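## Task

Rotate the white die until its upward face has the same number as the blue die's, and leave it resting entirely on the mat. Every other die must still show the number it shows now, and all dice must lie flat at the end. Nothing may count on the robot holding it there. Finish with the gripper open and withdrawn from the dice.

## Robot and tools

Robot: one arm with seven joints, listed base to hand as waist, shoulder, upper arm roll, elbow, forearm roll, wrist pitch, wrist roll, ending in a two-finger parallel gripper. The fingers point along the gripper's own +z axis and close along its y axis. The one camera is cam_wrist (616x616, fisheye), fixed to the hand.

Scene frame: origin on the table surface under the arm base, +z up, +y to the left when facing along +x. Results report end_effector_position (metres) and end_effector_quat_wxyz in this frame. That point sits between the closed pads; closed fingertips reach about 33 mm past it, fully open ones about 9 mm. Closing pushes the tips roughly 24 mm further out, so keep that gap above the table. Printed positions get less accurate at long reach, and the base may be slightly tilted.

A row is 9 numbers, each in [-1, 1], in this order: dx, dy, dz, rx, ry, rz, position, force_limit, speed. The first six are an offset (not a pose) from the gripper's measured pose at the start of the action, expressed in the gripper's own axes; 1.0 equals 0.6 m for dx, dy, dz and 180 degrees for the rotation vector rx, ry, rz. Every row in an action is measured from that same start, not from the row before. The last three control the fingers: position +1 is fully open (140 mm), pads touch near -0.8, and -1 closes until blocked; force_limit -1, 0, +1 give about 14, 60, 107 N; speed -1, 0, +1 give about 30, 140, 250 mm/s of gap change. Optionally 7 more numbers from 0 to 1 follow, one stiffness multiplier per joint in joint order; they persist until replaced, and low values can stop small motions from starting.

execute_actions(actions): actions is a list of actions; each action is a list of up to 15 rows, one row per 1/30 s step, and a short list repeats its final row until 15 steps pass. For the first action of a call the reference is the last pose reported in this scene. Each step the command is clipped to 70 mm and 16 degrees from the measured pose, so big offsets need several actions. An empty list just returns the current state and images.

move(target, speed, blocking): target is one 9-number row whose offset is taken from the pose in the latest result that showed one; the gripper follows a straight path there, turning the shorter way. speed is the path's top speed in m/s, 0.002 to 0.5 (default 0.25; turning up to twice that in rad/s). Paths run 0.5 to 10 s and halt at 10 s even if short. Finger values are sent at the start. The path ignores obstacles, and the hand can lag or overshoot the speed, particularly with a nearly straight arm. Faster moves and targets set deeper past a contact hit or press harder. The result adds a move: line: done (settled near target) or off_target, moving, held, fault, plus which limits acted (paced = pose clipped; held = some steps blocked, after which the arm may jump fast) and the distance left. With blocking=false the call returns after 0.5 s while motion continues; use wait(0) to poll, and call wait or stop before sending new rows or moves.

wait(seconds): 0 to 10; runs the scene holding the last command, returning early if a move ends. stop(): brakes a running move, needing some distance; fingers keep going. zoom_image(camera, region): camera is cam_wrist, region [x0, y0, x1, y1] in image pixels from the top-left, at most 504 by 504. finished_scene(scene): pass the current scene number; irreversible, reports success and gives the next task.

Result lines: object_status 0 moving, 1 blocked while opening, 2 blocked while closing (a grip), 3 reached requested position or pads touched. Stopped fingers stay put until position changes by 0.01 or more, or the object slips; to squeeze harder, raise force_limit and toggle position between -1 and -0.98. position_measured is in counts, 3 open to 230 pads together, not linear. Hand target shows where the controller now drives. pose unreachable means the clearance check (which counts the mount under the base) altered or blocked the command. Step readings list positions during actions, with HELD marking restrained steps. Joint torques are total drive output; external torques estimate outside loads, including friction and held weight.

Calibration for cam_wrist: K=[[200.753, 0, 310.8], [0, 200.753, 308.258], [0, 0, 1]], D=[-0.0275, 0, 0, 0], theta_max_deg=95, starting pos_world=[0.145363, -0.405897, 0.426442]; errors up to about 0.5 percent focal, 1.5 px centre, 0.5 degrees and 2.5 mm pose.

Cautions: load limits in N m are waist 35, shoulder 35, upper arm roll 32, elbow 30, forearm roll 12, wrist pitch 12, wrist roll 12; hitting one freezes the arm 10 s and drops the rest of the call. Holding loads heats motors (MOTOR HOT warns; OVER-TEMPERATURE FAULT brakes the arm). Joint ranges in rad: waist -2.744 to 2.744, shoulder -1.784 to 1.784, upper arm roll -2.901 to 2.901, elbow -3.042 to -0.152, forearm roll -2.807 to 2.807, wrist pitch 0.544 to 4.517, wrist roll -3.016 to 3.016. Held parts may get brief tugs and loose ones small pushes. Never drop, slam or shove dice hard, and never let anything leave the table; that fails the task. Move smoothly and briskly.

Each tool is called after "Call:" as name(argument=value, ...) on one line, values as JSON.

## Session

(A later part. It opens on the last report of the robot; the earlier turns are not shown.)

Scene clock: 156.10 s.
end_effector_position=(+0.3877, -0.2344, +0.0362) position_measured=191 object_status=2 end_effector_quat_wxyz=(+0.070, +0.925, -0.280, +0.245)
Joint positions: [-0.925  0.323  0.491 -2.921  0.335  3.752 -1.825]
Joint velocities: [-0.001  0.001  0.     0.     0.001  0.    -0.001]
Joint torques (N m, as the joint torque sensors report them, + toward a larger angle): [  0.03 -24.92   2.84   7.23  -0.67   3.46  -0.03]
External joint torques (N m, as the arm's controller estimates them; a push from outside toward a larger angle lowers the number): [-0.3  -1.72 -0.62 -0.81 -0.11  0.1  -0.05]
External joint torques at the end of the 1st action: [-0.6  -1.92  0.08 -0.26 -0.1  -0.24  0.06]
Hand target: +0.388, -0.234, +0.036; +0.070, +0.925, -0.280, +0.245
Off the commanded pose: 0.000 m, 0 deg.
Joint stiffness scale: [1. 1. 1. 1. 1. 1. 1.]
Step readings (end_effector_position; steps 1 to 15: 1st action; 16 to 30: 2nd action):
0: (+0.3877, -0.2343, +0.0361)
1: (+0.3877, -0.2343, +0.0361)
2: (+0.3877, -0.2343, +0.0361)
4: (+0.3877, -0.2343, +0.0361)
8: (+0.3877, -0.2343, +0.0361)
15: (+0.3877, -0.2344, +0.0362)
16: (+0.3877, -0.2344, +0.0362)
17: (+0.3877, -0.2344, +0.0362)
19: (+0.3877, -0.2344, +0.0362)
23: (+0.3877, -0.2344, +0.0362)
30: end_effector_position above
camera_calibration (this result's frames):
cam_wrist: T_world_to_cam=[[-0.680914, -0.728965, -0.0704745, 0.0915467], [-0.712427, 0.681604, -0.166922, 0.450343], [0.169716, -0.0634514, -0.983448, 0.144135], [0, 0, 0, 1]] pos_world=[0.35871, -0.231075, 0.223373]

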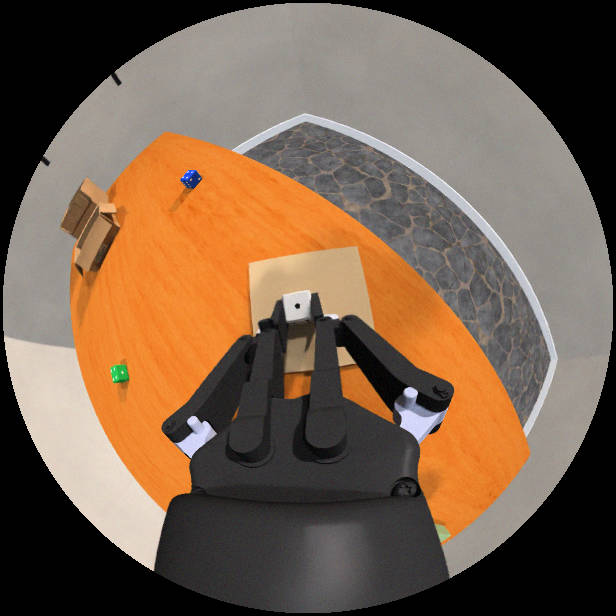

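Call:
move(target=[0.0328,-0.0005,-0.0579,0,0,0,-1,0.3,-0.3], speed=0.08)

Call:
move(target=[0.045,0.0133,0.045,0,-0.5,0,-1,0.3,-0.3], speed=0.2)

Scene clock: 164.57 s.
end_effector_position=(+0.3884, -0.2356, +0.0768) position_measured=191 object_status=2 end_effector_quat_wxyz=(+0.072, +0.927, -0.275, +0.246)
Joint positions: [-0.986  0.106  0.557 -2.97   0.283  3.59  -1.748]
Joint velocities: [-0.013 -0.001  0.004 -0.001 -0.019 -0.012  0.031]
Joint torques (N m, as the joint torque sensors report them, + toward a larger angle): [ -0.92 -21.32   2.95   9.87  -0.91   3.     0.26]
External joint torques (N m, as the arm's controller estimates them; a push from outside toward a larger angle lowers the number): [-1.17 -2.23  1.56 -1.36 -0.68 -0.39  0.24]
Hand target: +0.388, -0.234, +0.076; +0.070, +0.925, -0.280, +0.246
Off the commanded pose: 0.002 m, 1 deg.
Joint stiffness scale: [1. 1. 1. 1. 1. 1. 1.]
move: done
camera_calibration (this result's frames):
cam_wrist: T_world_to_cam=[[-0.674531, -0.735462, -0.0640571, 0.0894345], [-0.718514, 0.673953, -0.171829, 0.459395], [0.169545, -0.0698784, -0.983042, 0.182409], [0, 0, 0, 1]] pos_world=[0.359482, -0.231089, 0.263982]

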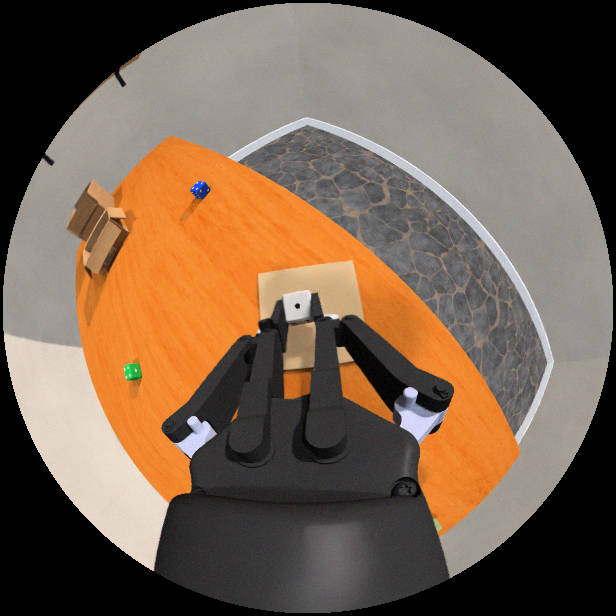

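Scene clock: 169.43 s.
end_effector_position=(+0.4133, -0.2642, +0.0647) position_measured=191 object_status=2 end_effector_quat_wxyz=(-0.143, +0.837, -0.252, -0.464)
Joint positions: [-0.632  1.405  0.242 -0.503 -0.186  0.878 -1.49 ]
Joint velocities: [ 0.003  0.001 -0.009 -0.     0.001 -0.01  -0.013]
Joint torques (N m, as the joint torque sensors report them, + toward a larger angle): [  1.6  -59.43   2.18  20.14   1.4   -1.3   -0.46]
External joint torques (N m, as the arm's controller estimates them; a push from outside toward a larger angle lowers the number): [ 1.01 -2.89 -2.12 -0.45  0.31 -0.58 -0.43]
Hand target: +0.413, -0.263, +0.065; -0.145, +0.837, -0.248, -0.466
Off the commanded pose: 0.003 m, 2 deg.
Joint stiffness scale: [1. 1. 1. 1. 1. 1. 1.]
elbow stopped short: the move would have taken joint 4 (elbow) straighter than the controller allows; a more bent joint 4 avoids this.
move: done
camera_calibration (this result's frames):
cam_wrist: T_world_to_cam=[[-0.604354, -0.781205, 0.156445, 0.0290952], [-0.0797697, 0.254707, 0.963722, 0.0462715], [-0.792712, 0.56995, -0.21625, 0.681407], [0, 0, 0, 1]] pos_world=[0.561434, -0.377424, 0.0982094]

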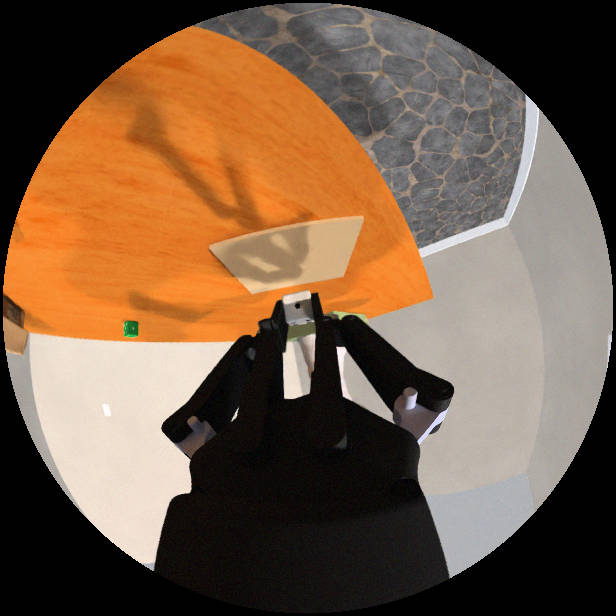

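Call:
move(target=[-0.0018,-0.044,0.0073,-0.3046,-0.0114,-0.18,-1,0.3,-0.3], speed=0.2)

Scene clock: 187.03 s.
end_effector_position=(+0.4230, -0.2393, +0.0632) position_measured=191 object_status=2 end_effector_quat_wxyz=(+0.130, +0.833, +0.220, -0.491)
Joint positions: [-0.419  0.96   0.39  -1.458 -0.812  1.307 -1.868]
Joint velocities: [-0.001 -0.002  0.    -0.002 -0.005  0.012 -0.01 ]
Joint torques (N m, as the joint torque sensors report them, + toward a larger angle): [ -0.93 -53.24   8.63  15.57  -0.93  -0.46  -0.32]
External joint torques (N m, as the arm's controller estimates them; a push from outside toward a larger angle lowers the number): [-1.52 -3.93 -0.01 -1.7  -0.77  0.37 -0.3 ]
Hand target: +0.424, -0.240, +0.063; +0.129, +0.833, +0.224, -0.489
Off the commanded pose: 0.002 m, 1 deg.
Joint stiffness scale: [1. 1. 1. 1. 1. 1. 1.]
move: done
camera_calibration (this result's frames):
cam_wrist: T_world_to_cam=[[0.434014, -0.885517, 0.165807, -0.410105], [-0.223967, 0.0722131, 0.971918, 0.0589225], [-0.872623, -0.458961, -0.166985, 0.459015], [0, 0, 0, 1]] pos_world=[0.591736, -0.15674, 0.087379]

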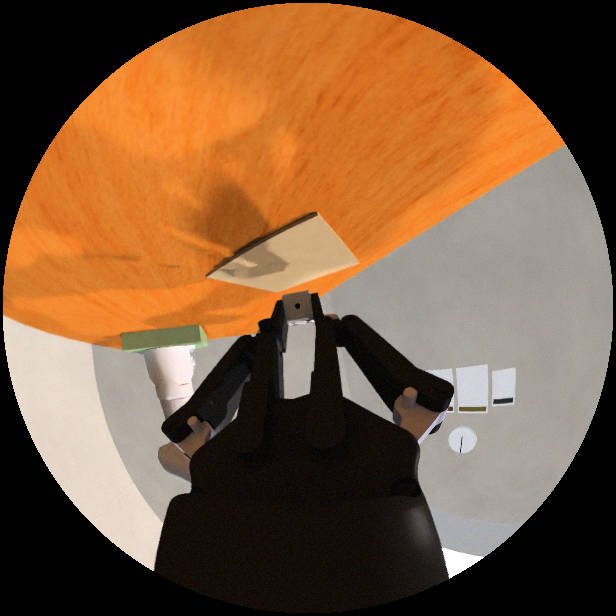

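Call:
move(target=[0.0438,0,0.0242,0,0.0045,0,-1,0.3,-0.3], speed=0.05)

Call:
move(target=[0.0087,0,0.005,0,0,0,-1,0.3,-0.3], speed=0.02)

Call:
zoom_image(camera="cam_wrist", region=[200, 210, 400, 360])

Scene clock: 192.20 s.
end_effector_position=(+0.4217, -0.2380, +0.0337) position_measured=191 object_status=2 end_effector_quat_wxyz=(+0.125, +0.835, +0.224, -0.487)
Joint positions: [-0.42   1.009  0.383 -1.445 -0.819  1.346 -1.86 ]
Joint velocities: [-0.     0.001 -0.001  0.004 -0.     0.009  0.007]
Joint torques (N m, as the joint torque sensors report them, + toward a larger angle): [  0.69 -52.56   6.75  16.61  -0.78  -0.55   0.25]
External joint torques (N m, as the arm's controller estimates them; a push from outside toward a larger angle lowers the number): [ 0.22 -3.31 -1.9  -0.04 -0.69  0.27  0.27]
Hand target: +0.423, -0.240, +0.033; +0.128, +0.836, +0.221, -0.485
Off the commanded pose: 0.002 m, 1 deg.
Joint stiffness scale: [1. 1. 1. 1. 1. 1. 1.]
move: done
camera_calibration (this result's frames):
cam_wrist: T_world_to_cam=[[0.435305, -0.886949, 0.154372, -0.404038], [-0.228734, 0.0568845, 0.971826, 0.0855708], [-0.870741, -0.458351, -0.178113, 0.453347], [0, 0, 0, 1]] pos_world=[0.590201, -0.155437, 0.0599592]

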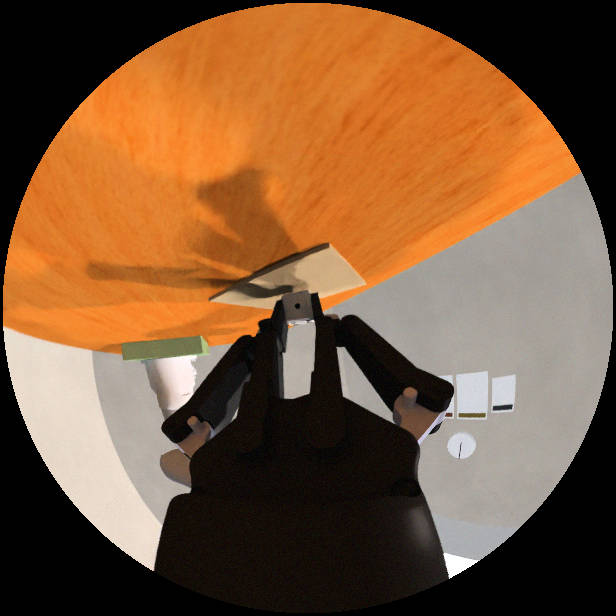

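Scene clock: 192.90 s.
end_effector_position=(+0.4206, -0.2370, +0.0283) position_measured=191 object_status=2 end_effector_quat_wxyz=(+0.122, +0.834, +0.225, -0.488)
Joint positions: [-0.42   1.021  0.383 -1.44  -0.819  1.348 -1.86 ]
Joint velocities: [ 0.001  0.003 -0.001  0.002 -0.001  0.002 -0.001]
Joint torques (N m, as the joint torque sensors report them, + toward a larger angle): [  0.96 -51.93   7.48  16.19  -0.87  -0.51   0.13]
External joint torques (N m, as the arm's controller estimates them; a push from outside toward a larger angle lowers the number): [ 0.33 -2.56 -1.34 -0.36 -0.8   0.31  0.16]
Hand target: +0.422, -0.238, +0.028; +0.125, +0.835, +0.224, -0.487
Off the commanded pose: 0.002 m, 0 deg.
Joint stiffness scale: [1. 1. 1. 1. 1. 1. 1.]
move: done
camera_calibration (this result's frames):
cam_wrist: T_world_to_cam=[[0.435325, -0.887864, 0.148961, -0.401939], [-0.224849, 0.0529914, 0.972952, 0.0879241], [-0.871743, -0.457044, -0.176567, 0.452494], [0, 0, 0, 1]] pos_world=[0.589202, -0.154717, 0.0542226]

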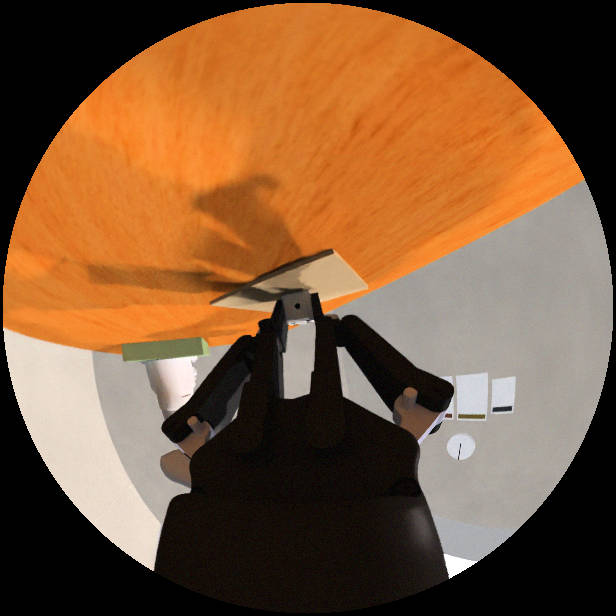

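Region (200, 210, 400, 360) of cam_wrist's 616x616 image, scaled by 2.520, with more detail than that image has; it fills the top 378 rows of this view, and the rest is white.

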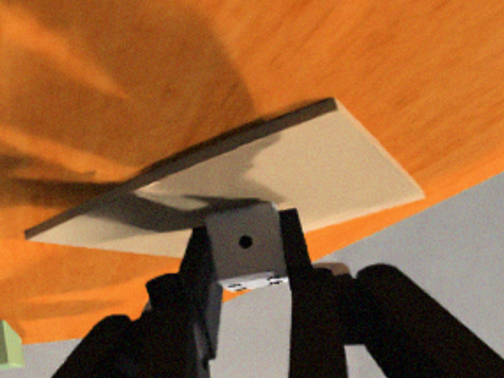

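Call:
move(target=[0.0073,0,0.0041,0,0,0,-1,0.3,-0.3], speed=0.02)

Scene clock: 196.37 s.
end_effector_position=(+0.4202, -0.2369, +0.0261) position_measured=191 object_status=2 end_effector_quat_wxyz=(+0.121, +0.834, +0.225, -0.489)
Joint positions: [-0.42   1.027  0.383 -1.435 -0.82   1.347 -1.86 ]
Joint velocities: [ 0.     0.002 -0.001  0.003 -0.    -0.     0.002]
Joint torques (N m, as the joint torque sensors report them, + toward a larger angle): [  0.7  -50.59   7.71  16.44  -0.77  -0.23   0.05]
External joint torques (N m, as the arm's controller estimates them; a push from outside toward a larger angle lowers the number): [ 0.2  -1.08 -1.07 -0.15 -0.7   0.59  0.07]
Hand target: +0.421, -0.237, +0.023; +0.122, +0.834, +0.225, -0.488
Off the commanded pose: 0.003 m, 0 deg.
Joint stiffness scale: [1. 1. 1. 1. 1. 1. 1.]
move: done
camera_calibration (this result's frames):
cam_wrist: T_world_to_cam=[[0.434364, -0.888655, 0.147039, -0.401033], [-0.222845, 0.0521464, 0.973458, 0.0889787], [-0.872736, -0.455602, -0.175382, 0.452607], [0, 0, 0, 1]] pos_world=[0.589029, -0.154811, 0.0517292]

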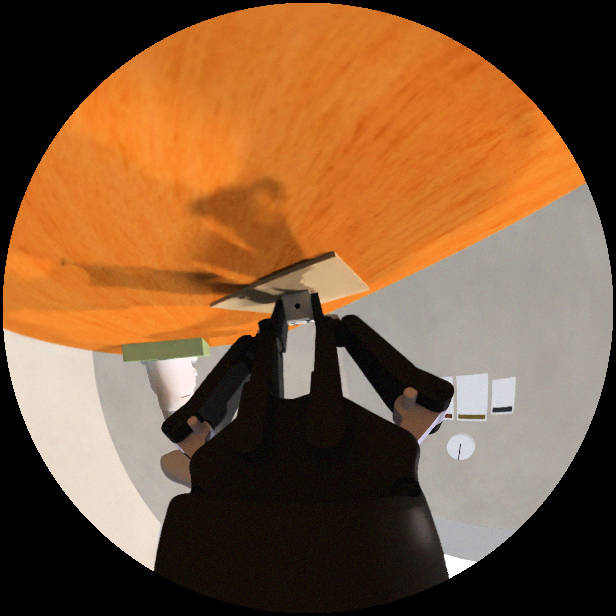

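Contact. Release and retreat.

Call:
execute_actions(actions=[[[-0.0015,0,-0.001,0,0,0,0.0,0.3,-0.3]],[[0,0,0,0,0,0,0.0,0.3,-0.3]]])

Call:
move(target=[-0.2,0,-0.15,0,0.1,0,0.0,0.3,0], speed=0.12)

Call:
zoom_image(camera="cam_wrist", region=[180, 130, 420, 330])

Scene clock: 201.13 s.
end_effector_position=(+0.4205, -0.2370, +0.0265) position_measured=129 object_status=3 end_effector_quat_wxyz=(+0.122, +0.834, +0.225, -0.489)
Joint positions: [-0.419  1.027  0.383 -1.435 -0.82   1.347 -1.86 ]
Joint velocities: [ 0.001 -0.     0.     0.    -0.002  0.001 -0.002]
Joint torques (N m, as the joint torque sensors report them, + toward a larger angle): [  0.2  -52.93   8.2   15.74  -0.21  -0.87  -0.07]
External joint torques (N m, as the arm's controller estimates them; a push from outside toward a larger angle lowers the number): [-0.35 -3.16 -0.66 -0.98 -0.13 -0.06 -0.05]
External joint torques at the end of the 1st action: [-0.64 -3.69 -0.5  -1.57 -0.04 -0.18 -0.05]
Hand target: +0.420, -0.237, +0.027; +0.122, +0.834, +0.225, -0.489
Off the commanded pose: 0.000 m, 0 deg.
Joint stiffness scale: [1. 1. 1. 1. 1. 1. 1.]
Step readings (end_effector_position; steps 1 to 15: 1st action; 16 to 30: 2nd action):
0: (+0.4202, -0.2369, +0.0261)
1: (+0.4203, -0.2369, +0.0262)
2: (+0.4203, -0.2369, +0.0263)
4: (+0.4204, -0.2370, +0.0264)
8: (+0.4205, -0.2370, +0.0265)
15: (+0.4205, -0.2370, +0.0265)
16: (+0.4205, -0.2370, +0.0265)
17: (+0.4205, -0.2370, +0.0265)
19: (+0.4205, -0.2370, +0.0265)
23: (+0.4205, -0.2370, +0.0265)
30: end_effector_position above
camera_calibration (this result's frames):
cam_wrist: T_world_to_cam=[[0.434176, -0.888636, 0.147706, -0.401264], [-0.22336, 0.0526505, 0.973313, 0.088913], [-0.872698, -0.455581, -0.175626, 0.452823], [0, 0, 0, 1]] pos_world=[0.589257, -0.154961, 0.0522567]

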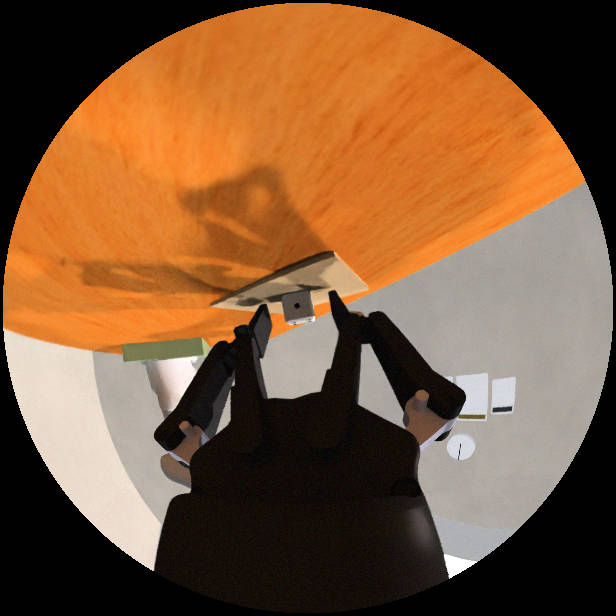

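Scene clock: 202.93 s.
end_effector_position=(+0.4386, -0.2292, +0.1773) position_measured=129 object_status=3 end_effector_quat_wxyz=(+0.090, +0.902, +0.236, -0.351)
Joint positions: [-0.681  0.543  0.599 -1.732 -0.677  1.471 -1.96 ]
Joint velocities: [-0.008  0.001  0.005 -0.     0.001  0.002 -0.026]
Joint torques (N m, as the joint torque sensors report them, + toward a larger angle): [ -0.65 -41.67   9.67  18.27   0.46   0.7   -0.31]
External joint torques (N m, as the arm's controller estimates them; a push from outside toward a larger angle lowers the number): [-0.88 -1.54  0.8  -1.8   0.44  0.39 -0.29]
Hand target: +0.439, -0.228, +0.176; +0.085, +0.900, +0.243, -0.351
Off the commanded pose: 0.002 m, 1 deg.
Joint stiffness scale: [1. 1. 1. 1. 1. 1. 1.]
move: done
camera_calibration (this result's frames):
cam_wrist: T_world_to_cam=[[0.38583, -0.912794, 0.133951, -0.406334], [-0.48344, -0.0763754, 0.872039, 0.0482709], [-0.785761, -0.401216, -0.470749, 0.525348], [0, 0, 0, 1]] pos_world=[0.59291, -0.156435, 0.259642]

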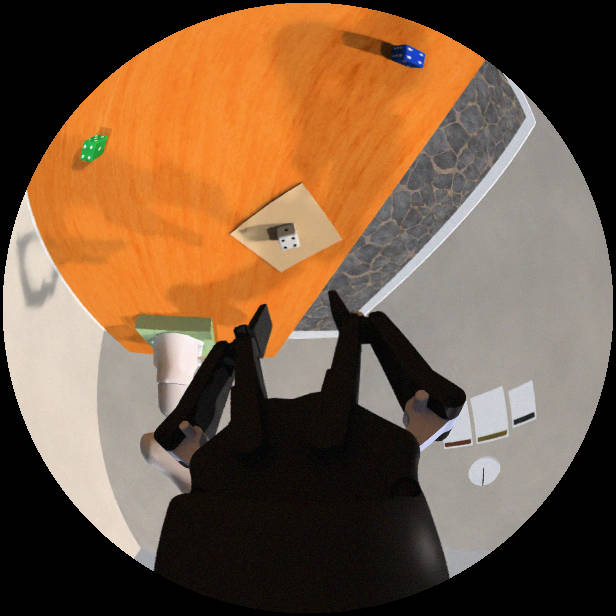

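Region (180, 130, 420, 330) of cam_wrist's 616x616 image, scaled by 2.100, with more detail than that image has.

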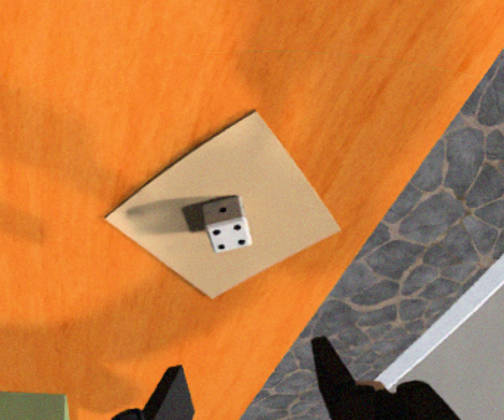

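The white die shows 4 and sits in the centre of the mat.

Call:
finished_scene(scene=2)

The scene is finished: the task was done.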